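# Guide the ball into the green-bottomed hole

## Task

Bring the ball into the hole whose bottom is green, without it ever entering any of the other holes. The attempt fails at once if the board is touched by any part of an arm except the fingers. At the end the board must still lie flat on the table. Avoid hard impacts of the ball against the lid, the walls or the floor. The result only counts if it holds without the robot keeping things in place.

## Robot and tools

Robot: two 6-joint arms, left_arm and right_arm, each with a parallel gripper. Per arm the joint order is always waist (joint1), shoulder (joint2), elbow (joint3), wrist pitch (joint4), wrist yaw (joint5), wrist roll (joint6), then the gripper. Stated ranges in rad: waist -2.618..3.054, shoulder 0.000..3.142, elbow 0.000..3.142, wrist pitch -1.571..1.571, wrist yaw -1.571..1.571, wrist roll -2.094..2.094; the true end may sit up to 0.036 rad either way.

Scene frame: origin on the table top midway between the arms, +x out over the table, +z up, left_arm on the +y side. The names left/right do not refer to image sides. Bases: left_arm at (+0.009, +0.257, 0) m, quat_wxyz (+0.999, 0, 0, +0.034); right_arm at (+0.037, -0.269, 0) m, quat_wxyz (+1.000, 0, 0, +0.015). Gripper fingers point along the gripper's +z and separate along its y; end_effector_position is the point between the pads, under 1 cm behind the tips.

execute_actions(actions): a list of actions; each action is a list of up to 15 rows, one row per 1/30 s control step, and if fewer rows are given the last one is repeated until 15 steps pass. Every row holds 14 numbers in [-1, 1], both arms always present: left_arm's 6 joint values then its opening, then right_arm's 6 joint values and opening. Joint values are offsets, scaled so 1.0 equals 1.202 rad (waist), 1.258 (shoulder), 1.238 (elbow), 2.073 (wrist pitch), 2.022 (wrist yaw and wrist roll). Each offset is counted from the angles the joints had when that action began, not from the preceding row; for a call's first action that means the most recently reported angles. Opening is absolute: +1 fully open, -1 closed. If an action would push a joint more than 0.036 rad outside its range (judged from its starting angles) the action is rejected for both arms; a malformed action, or a first action failing that test, rejects the whole call. A joint driven against its real end stops there and the result says "joint sent to its limit"; no such line does not prove more travel exists. An empty list just returns state and images.

move(target, speed, blocking): target is one 14-number row as above, but its offsets are measured from the "Joint positions" in the latest result that printed them. All joints follow synchronized paths, so grippers trace curves; paths take 0.5 to 10 s and are cut off at 10 s. speed (0.01 to 2 rad/s, default 0.5) caps the joint with the longest way to go. Paths ignore obstacles and the other arm. Faster moves and targets set deeper past a contact mean harder hits and pushes. With blocking=false a result arrives after 0.5 s while the arm keeps going; then use wait(0) or stop before sending other motion. The extra "move:" line reports the ending (done, off_target, moving, held, fault), limits=held or limits=none, and each arm's joint farthest from its target.

wait(seconds): 0 to 10; arms hold their last command, a running move continues. stop(): brakes a running move; it needs room. zoom_image(camera, region): region [x0, y0, x1, y1] in pixels, at most 504x504, from cam_high, cam_low, cam_left_wrist or cam_right_wrist (all 896x504). read_manual(section): only "licences", the URDF licence texts. finished_scene(scene): give the current scene number; it is final and reports success.

Results: the state line gives each gripper's position (m) and quat_wxyz in the scene frame, less accurate at long reach. Joint positions (rad, then finger-pad gap in m, 0.087 when fully open) and Joint velocities follow the joint order above. Joint targets show what the joints are currently driven toward. grip_measured is the opening on the command scale. Step readings list joint angles at some steps; HELD marks steps where an arm's row was partly held back. "joint command not followed" means a clearance check altered targets. Torques are raw drive outputs with offsets and noise. MOTOR HOT appears from 75 °C; an OVER-TEMPERATURE FAULT stops an arm (and at 100 °C the arm drops).

Motion limits: per step, a joint target may lead the measured angle by at most 0.202 (waist), 0.258 (shoulder), 0.238 (elbow), 0.573 (wrist pitch), 0.522 (wrist yaw/roll) rad, and if targets would shift the gripper over 70 mm they are scaled back. Big offsets therefore need several actions; finish unfinished motion with a new command. Friction can leave a joint about 0.031 rad short, and smaller commands may not move it.

Gripping: to hold something, command about 0.02 under grip_measured; readings can be off about 1 mm. Fast closing squeezes hard.

Avoid: any arm part other than fingers contacting the board, tilting or shifting the board off flat, the ball dropping into a wrong hole or striking hard, anything leaving the table, arms colliding or pressing each other, long loaded holds that heat motors, and fast or deep pushes. Objects may occasionally get a small nudge. The robot keeps its last command while you compose replies.

Each tool is called after "Request:" as a command line: name --argument value for each argument, lists and objects as JSON in quotes; but a table of rows of numbers goes row by row, as --pt "numbers of a row", without its own name.

## Session

Request:
execute_actions --actions '[]'

Scene clock: 0.00 s.
left_arm: end_effector_position=(+0.4801, +0.1261, +0.1421) grip_measured=+0.984 end_effector_quat_wxyz=(+0.069, -0.300, +0.931, -0.198) | right_arm: end_effector_position=(+0.3362, -0.7194, +0.2922) grip_measured=+0.992 end_effector_quat_wxyz=(+0.460, +0.762, +0.199, -0.410)
Joint names: [waist, shoulder, elbow, wrist pitch, wrist yaw, wrist roll]
Joint positions: left_arm=[-0.173  2.317  2.341 -1.298  0.304 -0.776  0.087] | right_arm=[-0.727  2.214  2.375 -1.     1.241  1.399  0.087]
Joint velocities: left_arm=[-0.012 -0.017  0.022 -0.022  0.037 -0.095  0.001] | right_arm=[-0.012 -0.002 -0.002 -0.037  0.051  0.037  0.001]
Joint torques (N m, as the arm reports them, + toward a larger angle): no reading
Motor temperatures (°C, as the motors report them): left_arm=[27 28 26 28 28 25] | right_arm=[26 26 26 27 29 25]
Joint targets: left_arm=[-0.173 2.317 2.341 -1.298 0.304 -0.776] | right_arm=[-0.727 2.214 2.375 -1.000 1.241 1.399]

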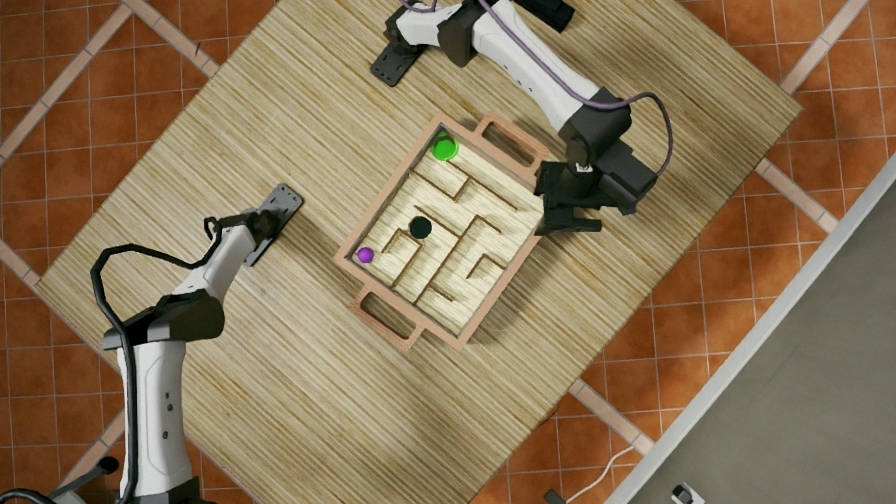

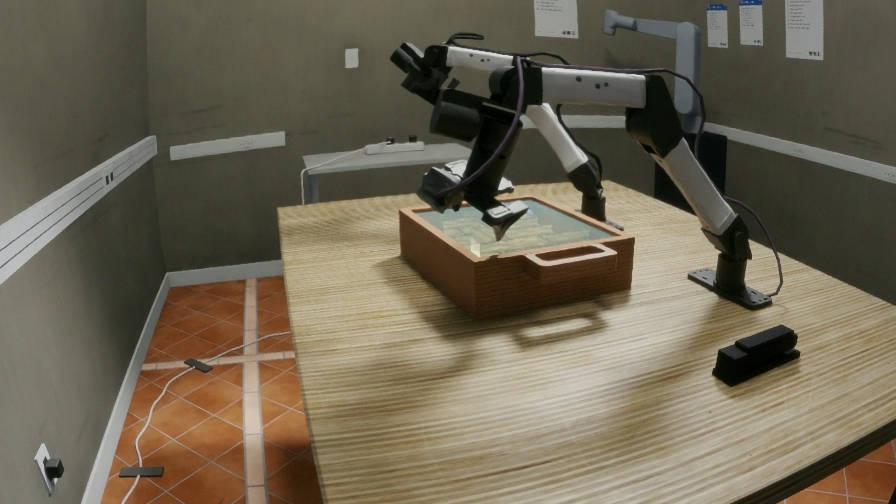

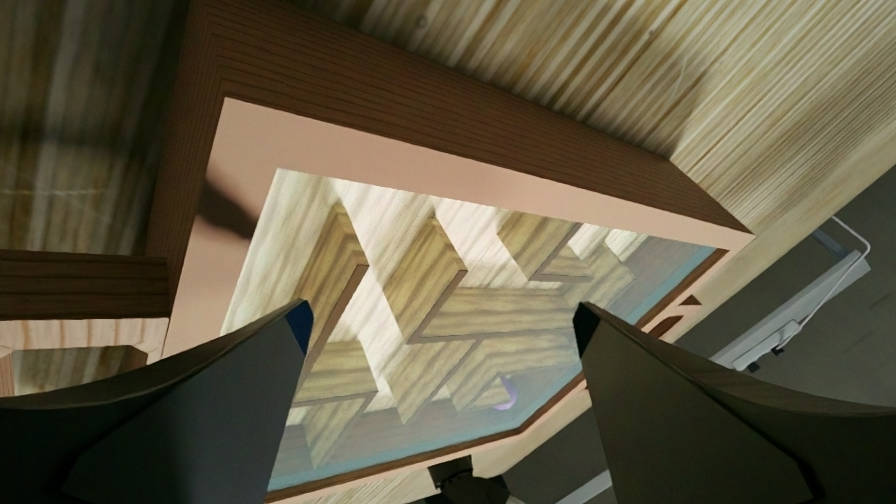

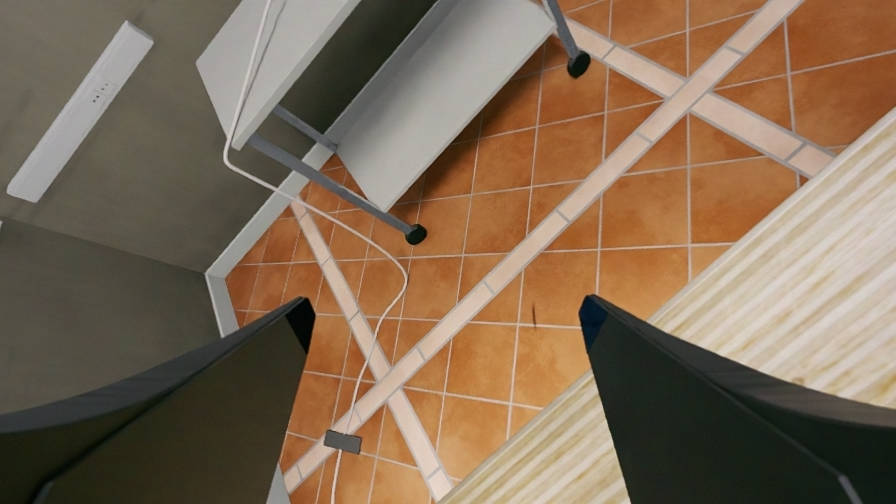

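Request:
zoom_image --camera "cam_high" --region '[310, 90, 590, 360]'

Region (310, 90, 590, 360) of cam_high's 896x504 image, scaled by 1.800, with more detail than that image has; it fills the top 486 rows of this view, and the rest is white.

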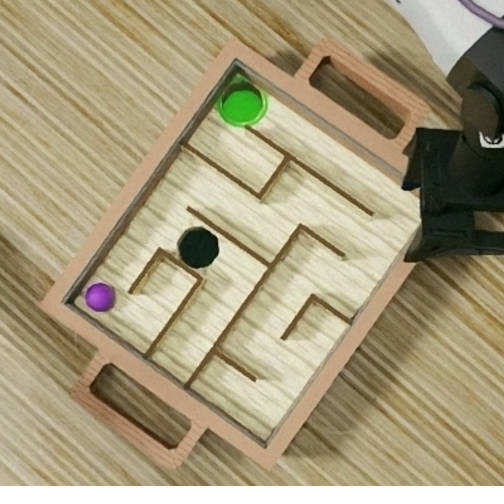

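Request:
move --target '[0.037,-0.445,-0.505,0.02,-0.15,0.315,0.1,0.605,-0.351,-0.522,-0.124,-0.614,-0.717,0.1]' --speed 1.0

Scene clock: 66.93 s.
left_arm: end_effector_position=(+0.3540, +0.2247, +0.1759) grip_measured=+0.100 end_effector_quat_wxyz=(+0.137, -0.037, +0.990, -0.019) | right_arm: end_effector_position=(+0.3945, -0.2624, +0.1723) grip_measured=+0.100 end_effector_quat_wxyz=(+0.149, -0.035, +0.988, -0.005)
Joint names: [waist, shoulder, elbow, wrist pitch, wrist yaw, wrist roll]
Joint positions: left_arm=[-0.14   1.768  1.746 -1.272  0.007 -0.148  0.048] | right_arm=[-0.002  1.789  1.756 -1.238  0.007 -0.045  0.048]
Joint velocities: left_arm=[ 0.007 -0.002  0.022  0.037  0.037  0.066 -0.001] | right_arm=[ 0.002 -0.027 -0.012  0.007  0.037 -0.022 -0.001]
Joint torques (N m, as the arm reports them, + toward a larger angle): left_arm=[ 1.15 -9.66  5.24  1.12 -0.04  0.04] | right_arm=[ -0.19 -12.05   5.3    0.81  -0.07  -0.06]
Motor temperatures (°C, as the motors report them): left_arm=[27 44 32 30 28 25] | right_arm=[26 49 31 30 29 25]
Joint targets: left_arm=[-0.129 1.757 1.716 -1.256 0.001 -0.139] | right_arm=[0.000 1.773 1.729 -1.257 -0.001 -0.051]
move: off_target (left_arm, right_arm); limits=none; left_arm: farthest joint: the elbow, 0.031 radians from its target (0.626 radians at the start); right_arm: farthest joint: the elbow, 0.027 radians from its target (0.647 radians at the start)

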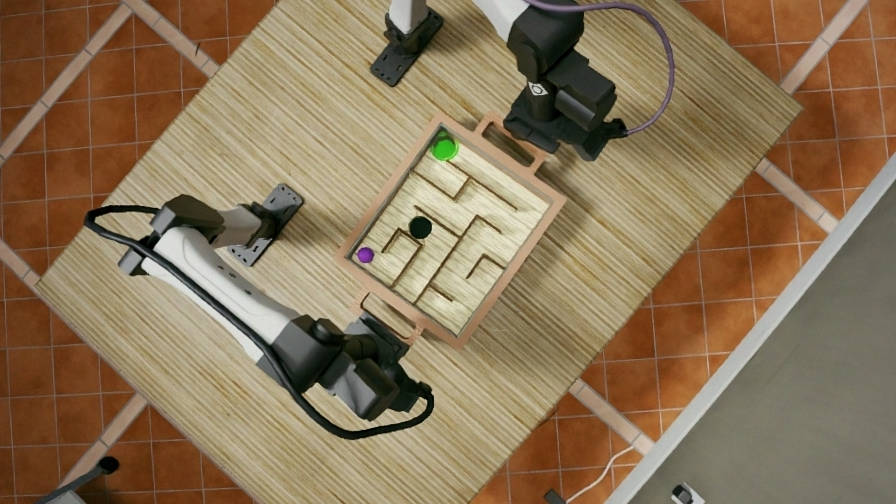

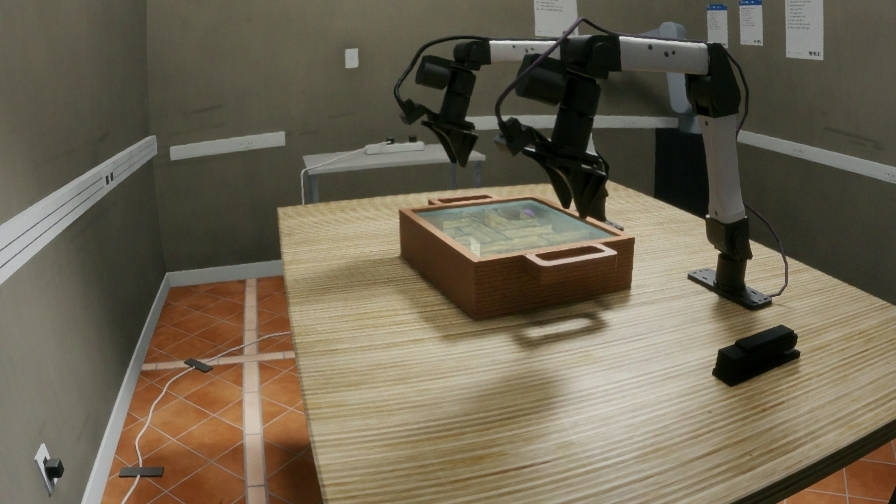

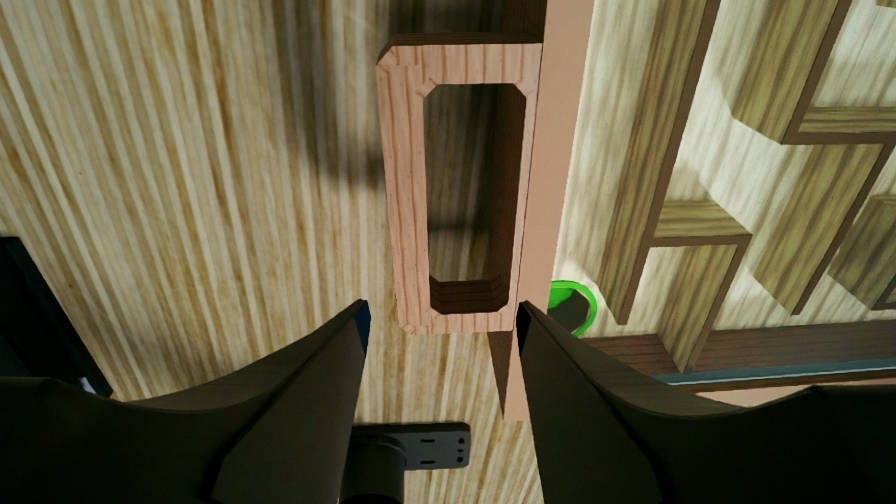

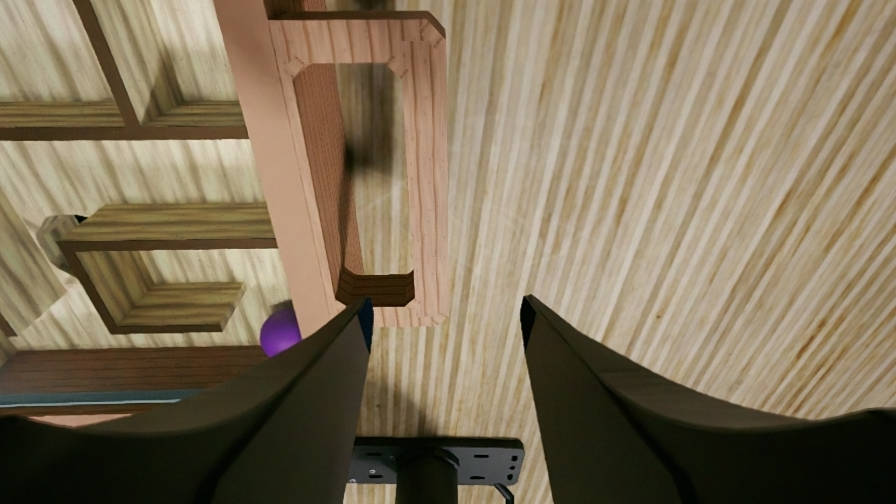

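Request:
move --target '[0.052,-0.028,-0.24,0.125,0,0.028,0.1,0.028,0.018,-0.185,0.105,0,0.012,0.1]'

Scene clock: 81.60 s.
left_arm: end_effector_position=(+0.3538, +0.2449, +0.1128) grip_measured=+0.100 end_effector_quat_wxyz=(+0.132, -0.040, +0.990, -0.011) | right_arm: end_effector_position=(+0.4008, -0.2526, +0.1210) grip_measured=+0.100 end_effector_quat_wxyz=(+0.152, -0.038, +0.988, -0.001)
Joint names: [waist, shoulder, elbow, wrist pitch, wrist yaw, wrist roll]
Joint positions: left_arm=[-0.087  1.751  1.476 -1.029  0.007 -0.102  0.048] | right_arm=[ 0.022  1.789  1.55  -1.027  0.006 -0.026  0.048]
Joint velocities: left_arm=[ 0.002 -0.012 -0.007  0.022 -0.066 -0.037  0.002] | right_arm=[-0.007  0.002  0.002  0.007 -0.007 -0.022  0.001]
Joint torques (N m, as the arm reports them, + toward a larger angle): left_arm=[  1.05 -10.27   5.71   1.09   0.05   0.12] | right_arm=[ 0.63 -8.74  5.77  1.04 -0.02  0.11]
Motor temperatures (°C, as the motors report them): left_arm=[27 43 32 31 28 25] | right_arm=[26 48 31 30 29 25]
Joint targets: left_arm=[-0.077 1.733 1.449 -1.013 0.007 -0.092] | right_arm=[0.032 1.812 1.527 -1.020 0.007 -0.021]
move: off_target (left_arm, right_arm); limits=none; left_arm: farthest joint: the elbow, 0.027 radians from its target (0.297 radians at the start); right_arm: farthest joint: the shoulder, 0.023 radians from its target (0.023 radians at the start)

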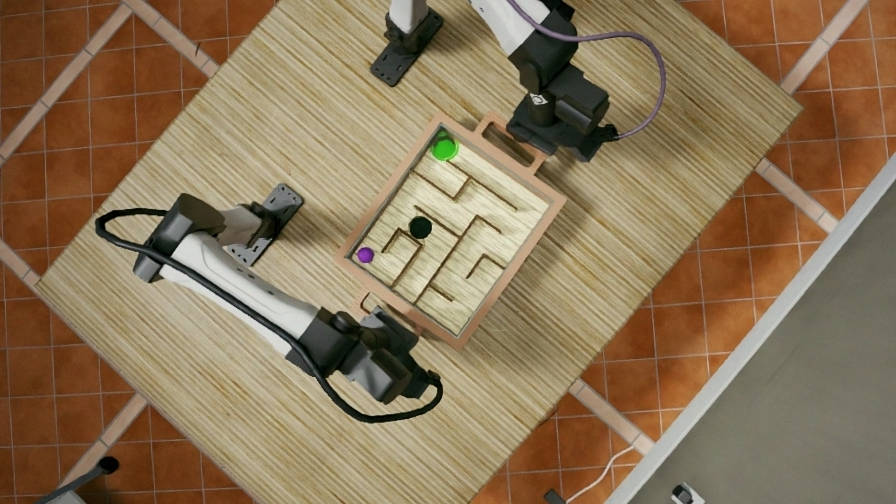

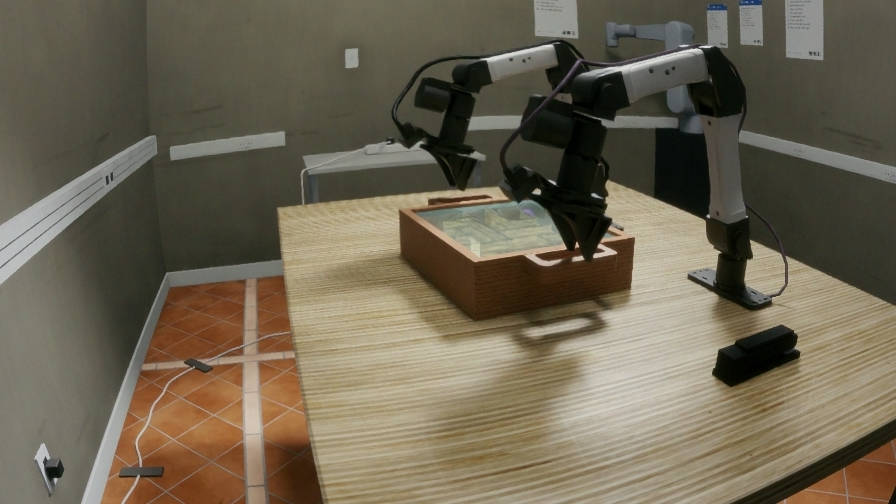

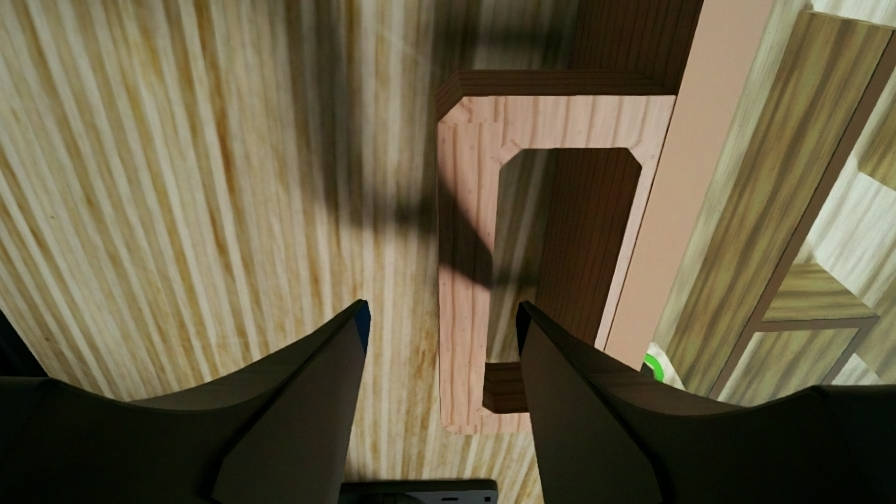

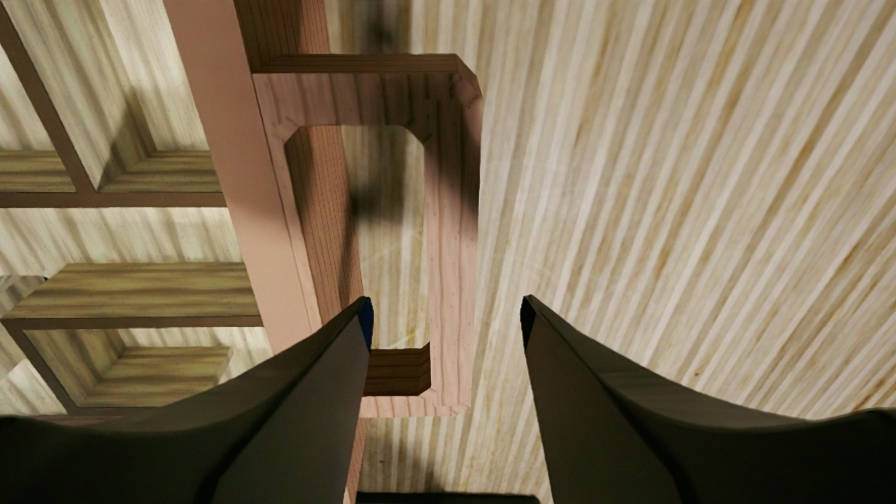

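Request:
move --target '[-0.026,0,-0.105,0.056,0,0,0.1,0,0,-0.128,0.066,0,0,0.1]' --speed 0.3

Scene clock: 90.80 s.
left_arm: end_effector_position=(+0.3506, +0.2378, +0.0870) grip_measured=+0.100 end_effector_quat_wxyz=(+0.131, -0.029, +0.991, -0.013) | right_arm: end_effector_position=(+0.3971, -0.2528, +0.0868) grip_measured=+0.100 end_effector_quat_wxyz=(+0.149, -0.038, +0.988, -0.001)
Joint names: [waist, shoulder, elbow, wrist pitch, wrist yaw, wrist roll]
Joint positions: left_arm=[-0.108  1.751  1.374 -0.93   0.007 -0.101  0.048] | right_arm=[ 0.022  1.789  1.415 -0.898  0.006 -0.026  0.048]
Joint velocities: left_arm=[-0.007  0.007 -0.007  0.095 -0.066  0.007 -0.   ] | right_arm=[ 0.002 -0.017 -0.007  0.037 -0.007 -0.007  0.   ]
Joint torques (N m, as the arm reports them, + toward a larger angle): left_arm=[-0.72 -8.8   5.61  1.08  0.04  0.02] | right_arm=[ -0.26 -10.79   5.84   1.05   0.01   0.05]
Motor temperatures (°C, as the motors report them): left_arm=[27 42 32 31 28 25] | right_arm=[26 46 31 30 29 25]
Joint targets: left_arm=[-0.118 1.751 1.346 -0.913 0.007 -0.101] | right_arm=[0.022 1.789 1.391 -0.890 0.006 -0.026]
move: off_target (left_arm, right_arm); limits=none; left_arm: farthest joint: the elbow, 0.028 radians from its target (0.130 radians at the start); right_arm: farthest joint: the elbow, 0.023 radians from its target (0.158 radians at the start)

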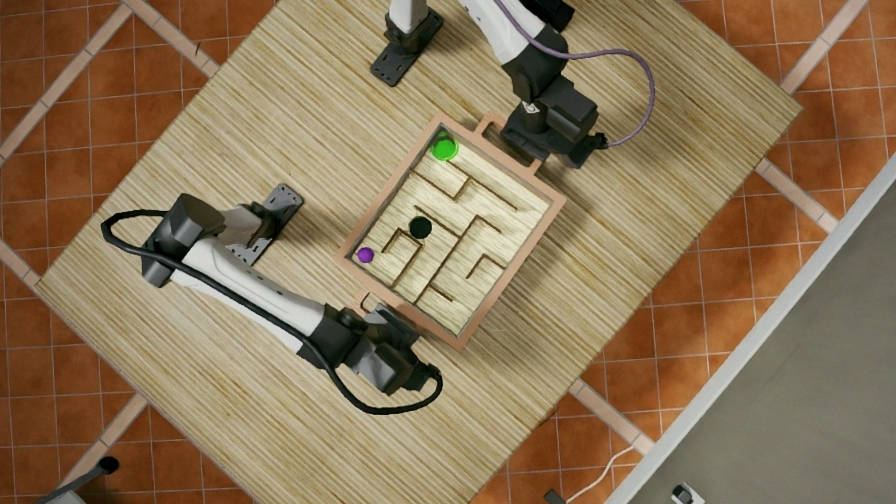

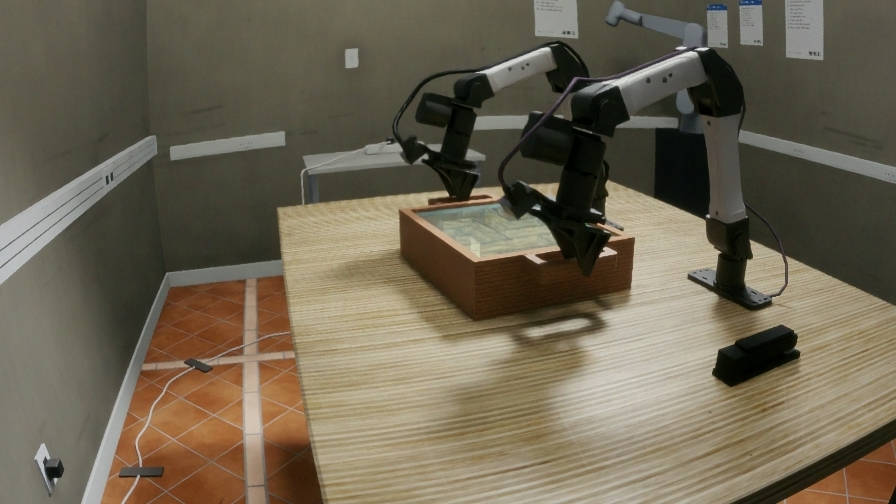

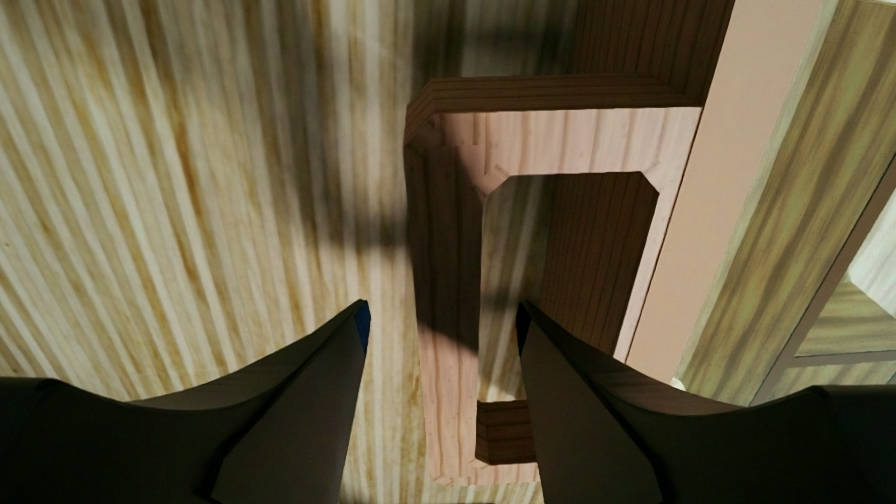

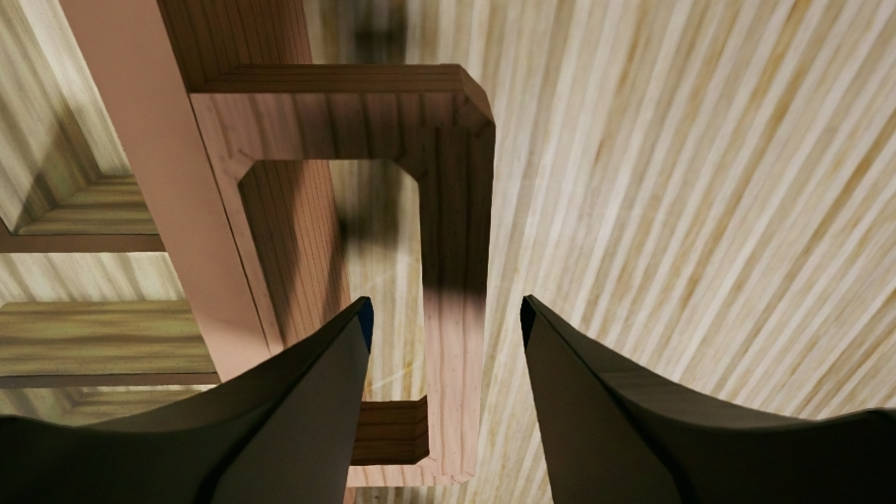

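Request:
execute_actions --actions '[[[0,0,0,0,0,0,0,0,0,0,0,0,0,0],[0,0,0,0,0,0,-0.1,0,0,0,0,0,0,-0.1],[0,0,0,0,0,0,-0.2,0,0,0,0,0,0,-0.2],[0,0,0,0,0,0,-0.3,0,0,0,0,0,0,-0.3],[0,0,0,0,0,0,-0.4,0,0,0,0,0,0,-0.4],[0,0,0,0,0,0,-0.45,0,0,0,0,0,0,-0.45],[0,0,0,0,0,0,-0.5,0,0,0,0,0,0,-0.5],[0,0,0,0,0,0,-0.54,0,0,0,0,0,0,-0.54],[0,0,0,0,0,0,-0.58,0,0,0,0,0,0,-0.58],[0,0,0,0,0,0,-0.62,0,0,0,0,0,0,-0.62],[0,0,0,0,0,0,-0.66,0,0,0,0,0,0,-0.66],[0,0,0,0,0,0,-0.7,0,0,0,0,0,0,-0.7],[0,0,0,0,0,0,-0.75,0,0,0,0,0,0,-0.75]]]'

Request:
move --target '[0,0,0,0,0,0,-0.75,0,0,0.1,-0.035,0,0,-0.75]' --speed 0.1

Scene clock: 100.93 s.
left_arm: end_effector_position=(+0.3507, +0.2367, +0.0871) grip_measured=-0.614 end_effector_quat_wxyz=(+0.131, -0.030, +0.991, -0.016) | right_arm: end_effector_position=(+0.3973, -0.2545, +0.0869) grip_measured=-0.617 end_effector_quat_wxyz=(+0.149, -0.037, +0.988, -0.006)
Joint names: [waist, shoulder, elbow, wrist pitch, wrist yaw, wrist roll]
Joint positions: left_arm=[-0.108  1.751  1.374 -0.929  0.012 -0.103  0.017] | right_arm=[ 0.022  1.789  1.415 -0.897  0.016 -0.027  0.017]
Joint velocities: left_arm=[ 0.002 -0.002 -0.017  0.037  0.037 -0.066 -0.001] | right_arm=[ 0.012  0.017  0.002 -0.022 -0.022 -0.007 -0.001]
Joint torques (N m, as the arm reports them, + toward a larger angle): left_arm=[ 0.2  -8.79  7.85  0.92 -0.01  0.01] | right_arm=[ -0.18 -10.86   7.65   0.94  -0.02   0.04]
Motor temperatures (°C, as the motors report them): left_arm=[27 41 32 31 28 25] | right_arm=[26 45 31 30 29 25]
Joint targets: left_arm=[-0.108 1.751 1.374 -0.930 0.007 -0.101] | right_arm=[0.022 1.789 1.415 -0.898 0.006 -0.026]
Step readings (joint positions):
0: left_arm=[-0.108 1.751 1.374 -0.929 0.007 -0.101] | right_arm=[0.022 1.789 1.415 -0.897 0.006 -0.026]
1: left_arm=[-0.108 1.751 1.374 -0.929 0.007 -0.101] | right_arm=[0.022 1.789 1.415 -0.897 0.006 -0.026]
2: left_arm=[-0.108 1.751 1.374 -0.929 0.007 -0.101] | right_arm=[0.022 1.789 1.415 -0.897 0.006 -0.026]
4: left_arm=[-0.108 1.751 1.374 -0.929 0.007 -0.101] | right_arm=[0.022 1.789 1.415 -0.897 0.006 -0.026]
8: left_arm=[-0.108 1.751 1.374 -0.929 0.007 -0.101] | right_arm=[0.022 1.789 1.415 -0.897 0.007 -0.026]
15: Joint positions above

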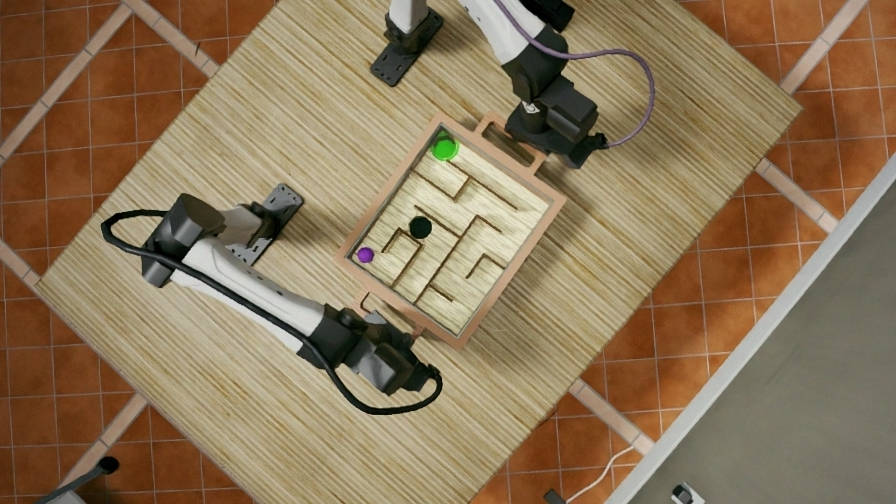

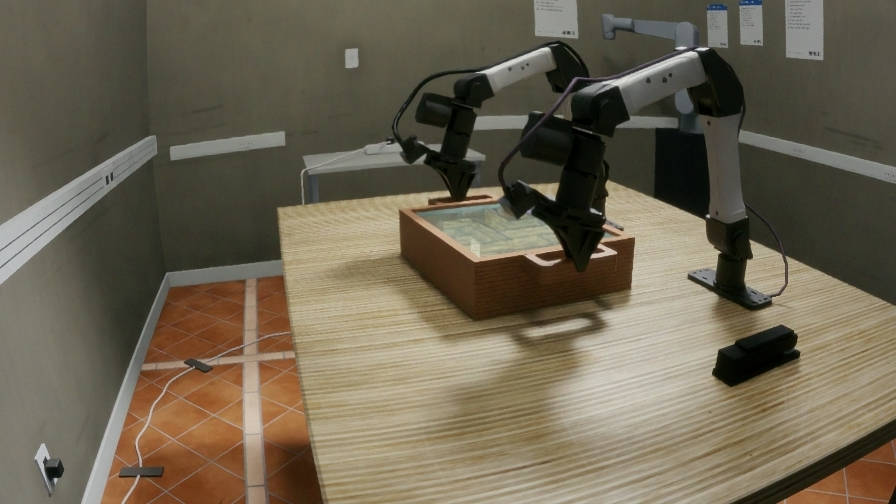

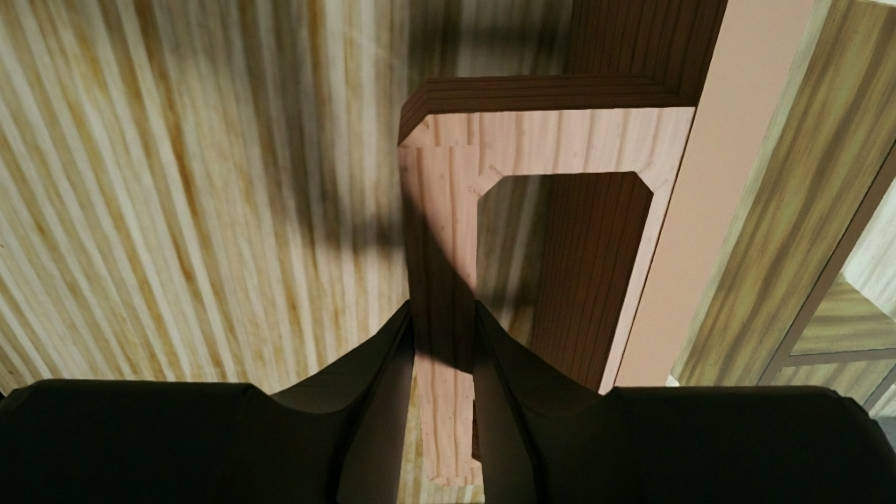

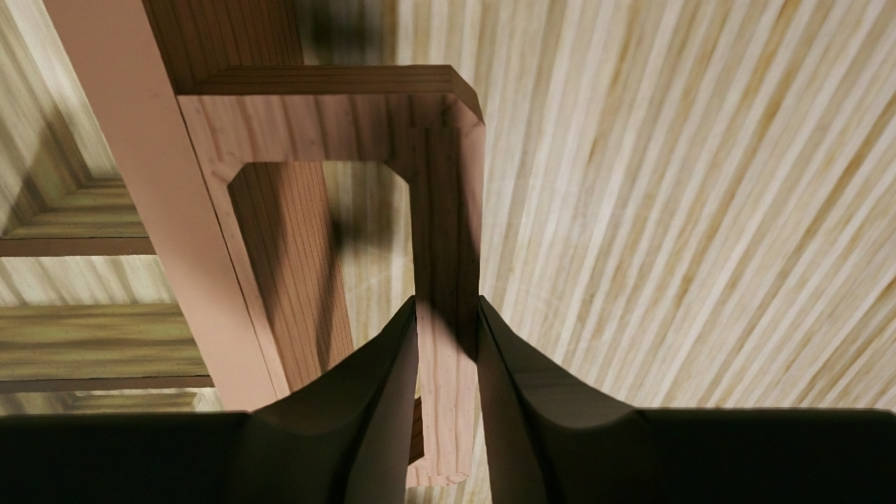

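Scene clock: 102.53 s.
left_arm: end_effector_position=(+0.3505, +0.2358, +0.0855) grip_measured=-0.623 end_effector_quat_wxyz=(+0.128, -0.034, +0.991, -0.018) | right_arm: end_effector_position=(+0.3982, -0.2552, +0.1061) grip_measured=-0.617 end_effector_quat_wxyz=(+0.147, -0.038, +0.988, -0.008)
Joint names: [waist, shoulder, elbow, wrist pitch, wrist yaw, wrist roll]
Joint positions: left_arm=[-0.108  1.756  1.374 -0.929  0.016 -0.112  0.016] | right_arm=[ 0.022  1.789  1.492 -0.978  0.02  -0.029  0.017]
Joint velocities: left_arm=[-0.017  0.007 -0.002 -0.022 -0.022 -0.022  0.001] | right_arm=[-0.007 -0.017 -0.007 -0.066 -0.007 -0.051 -0.001]
Joint torques (N m, as the arm reports them, + toward a larger angle): left_arm=[ 0.18 -9.23  7.82  0.92  0.01  0.1 ] | right_arm=[ -0.14 -10.71  11.03   1.03   0.02   0.08]
Motor temperatures (°C, as the motors report them): left_arm=[27 41 32 31 28 25] | right_arm=[26 45 31 30 29 25]
Joint targets: left_arm=[-0.108 1.751 1.374 -0.929 0.012 -0.103] | right_arm=[0.022 1.789 1.539 -0.970 0.016 -0.027]
move: off_target (right_arm); limits=none; left_arm: farthest joint: the wrist roll, 0.009 radians from its target (0.000 radians at the start); right_arm: farthest joint: the elbow, 0.047 radians from its target (0.124 radians at the start)

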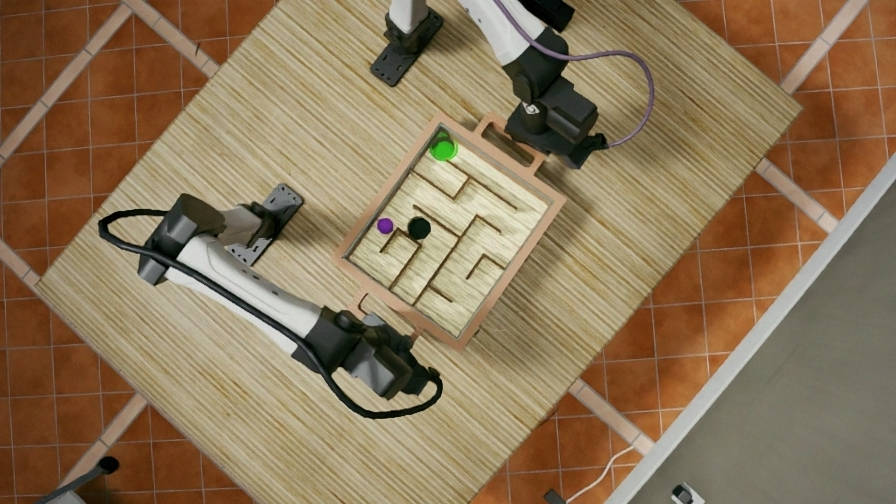

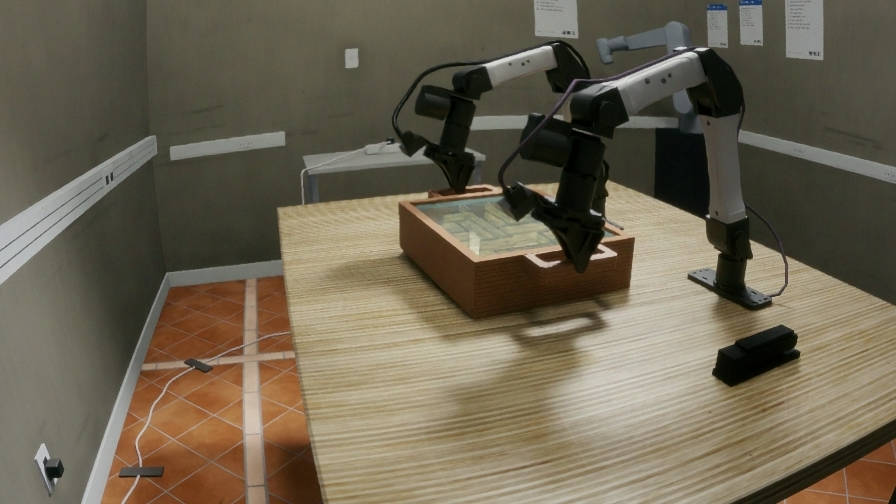

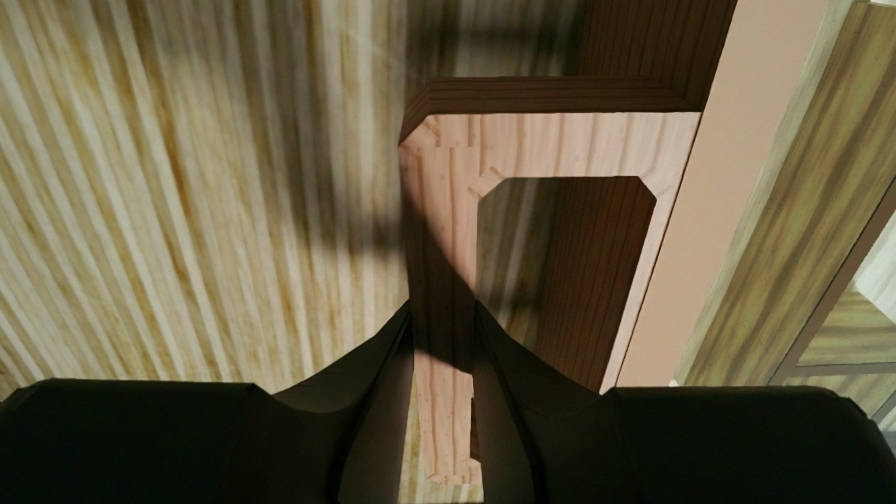

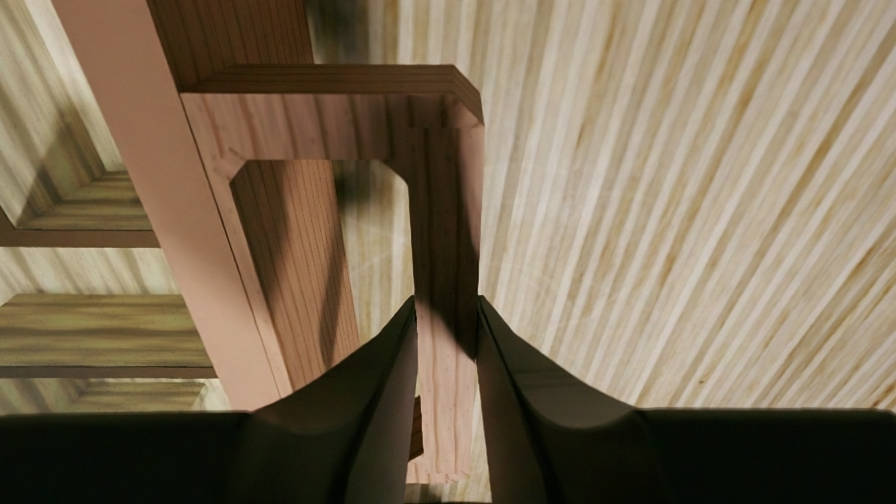

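Request:
wait --seconds 0

Request:
move --target '[0,-0.008,0.088,-0.04,0,0,-0.75,0,-0.008,0.072,-0.032,0,0,-0.75]' --speed 0.1

Scene clock: 111.00 s.
left_arm: end_effector_position=(+0.3505, +0.2358, +0.0855) grip_measured=-0.623 end_effector_quat_wxyz=(+0.128, -0.034, +0.991, -0.018) | right_arm: end_effector_position=(+0.3981, -0.2552, +0.1061) grip_measured=-0.617 end_effector_quat_wxyz=(+0.147, -0.038, +0.988, -0.008)
Joint names: [waist, shoulder, elbow, wrist pitch, wrist yaw, wrist roll]
Joint positions: left_arm=[-0.108  1.756  1.374 -0.929  0.016 -0.112  0.016] | right_arm=[ 0.022  1.789  1.492 -0.979  0.02  -0.029  0.017]
Joint velocities: left_arm=[-0.017 -0.002  0.002 -0.037  0.007 -0.051 -0.   ] | right_arm=[-0.007  0.012 -0.007 -0.022  0.022  0.051  0.001]
Joint torques (N m, as the arm reports them, + toward a larger angle): left_arm=[ 0.18 -9.23  7.82  0.92  0.01  0.09] | right_arm=[ -0.04 -10.88  11.27   1.11   0.01   0.08]
Motor temperatures (°C, as the motors report them): left_arm=[27 40 32 31 28 25] | right_arm=[26 45 33 30 29 25]
Joint targets: left_arm=[-0.108 1.751 1.374 -0.929 0.012 -0.103] | right_arm=[0.022 1.789 1.539 -0.970 0.016 -0.027]

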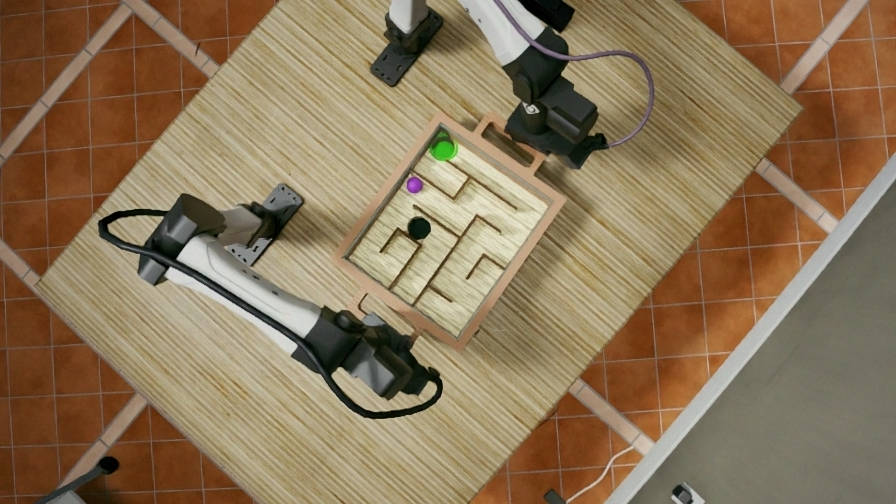

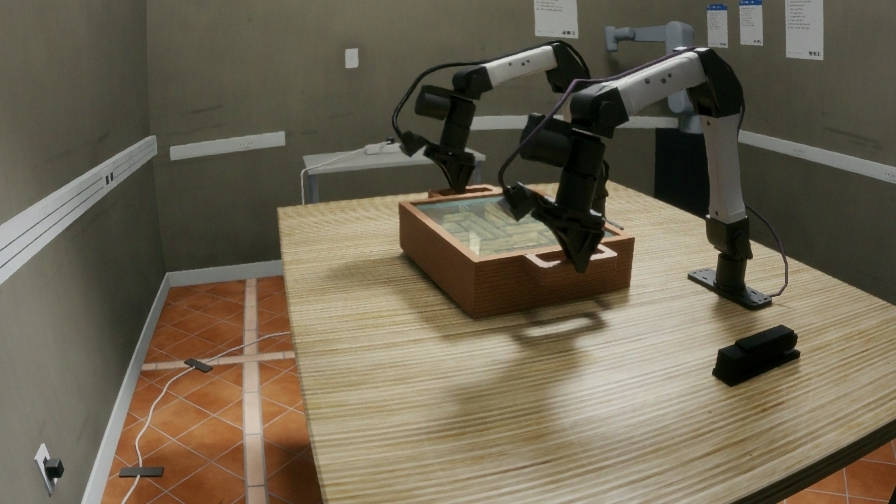

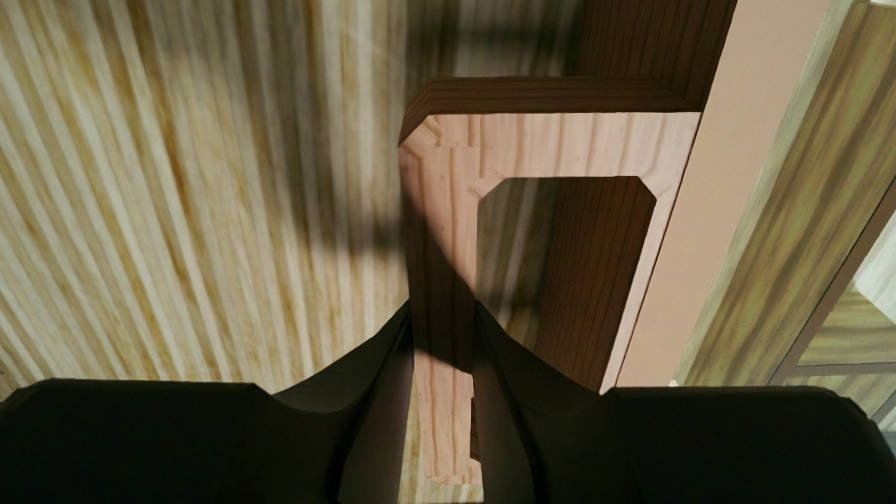

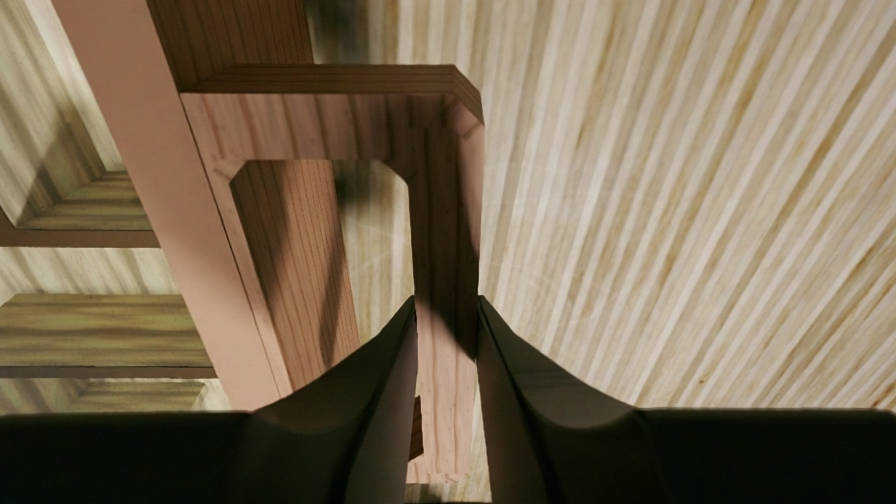

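Scene clock: 112.67 s.
left_arm: end_effector_position=(+0.3473, +0.2353, +0.0969) grip_measured=-0.624 end_effector_quat_wxyz=(+0.116, -0.035, +0.992, -0.018) | right_arm: end_effector_position=(+0.3924, -0.2559, +0.1168) grip_measured=-0.617 end_effector_quat_wxyz=(+0.135, -0.038, +0.990, -0.009)
Joint names: [waist, shoulder, elbow, wrist pitch, wrist yaw, wrist roll]
Joint positions: left_arm=[-0.108  1.762  1.428 -1.002  0.019 -0.113  0.016] | right_arm=[ 0.022  1.789  1.537 -1.048  0.022 -0.029  0.017]
Joint velocities: left_arm=[ 0.007 -0.007 -0.007  0.007  0.022 -0.007  0.001] | right_arm=[ 0.002  0.002 -0.007 -0.037  0.022 -0.066  0.   ]
Joint torques (N m, as the arm reports them, + toward a larger angle): left_arm=[  0.19 -10.16  12.26   0.76   0.02   0.03] | right_arm=[ -0.2  -11.67  10.92   1.01   0.02   0.04]
Motor temperatures (°C, as the motors report them): left_arm=[27 40 33 31 28 25] | right_arm=[26 45 33 30 29 25]
Joint targets: left_arm=[-0.108 1.746 1.483 -1.012 0.016 -0.112] | right_arm=[0.022 1.779 1.581 -1.045 0.020 -0.029]
move: off_target (left_arm, right_arm); limits=none; left_arm: farthest joint: the elbow, 0.055 radians from its target (0.109 radians at the start); right_arm: farthest joint: the elbow, 0.044 radians from its target (0.089 radians at the start)

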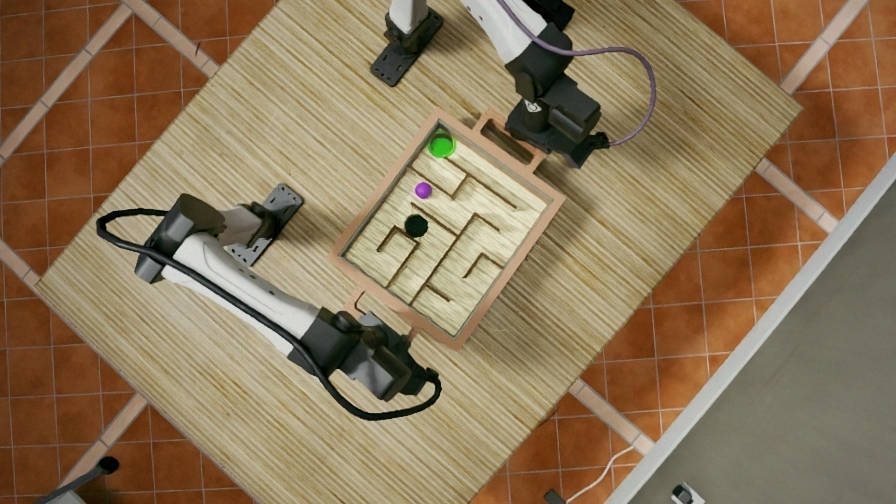

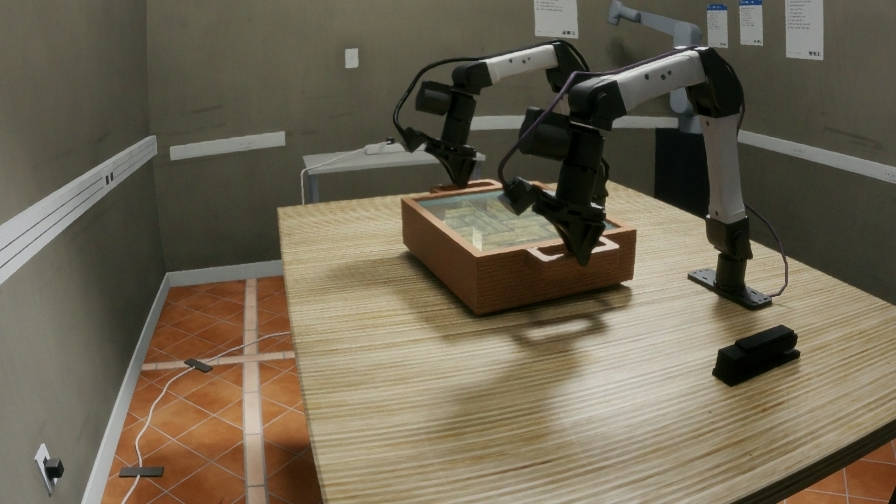

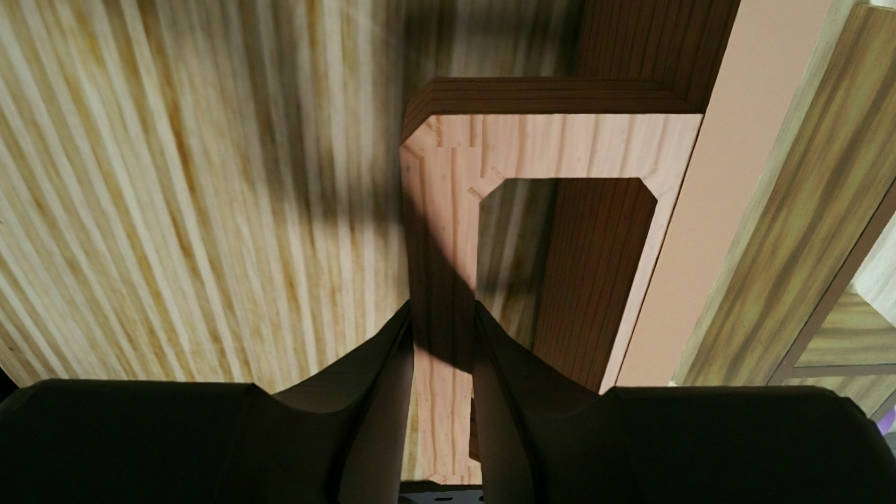

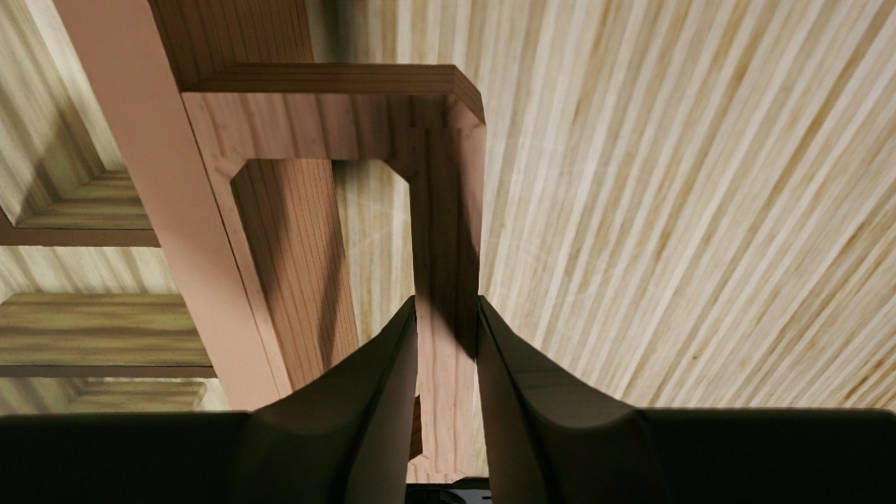

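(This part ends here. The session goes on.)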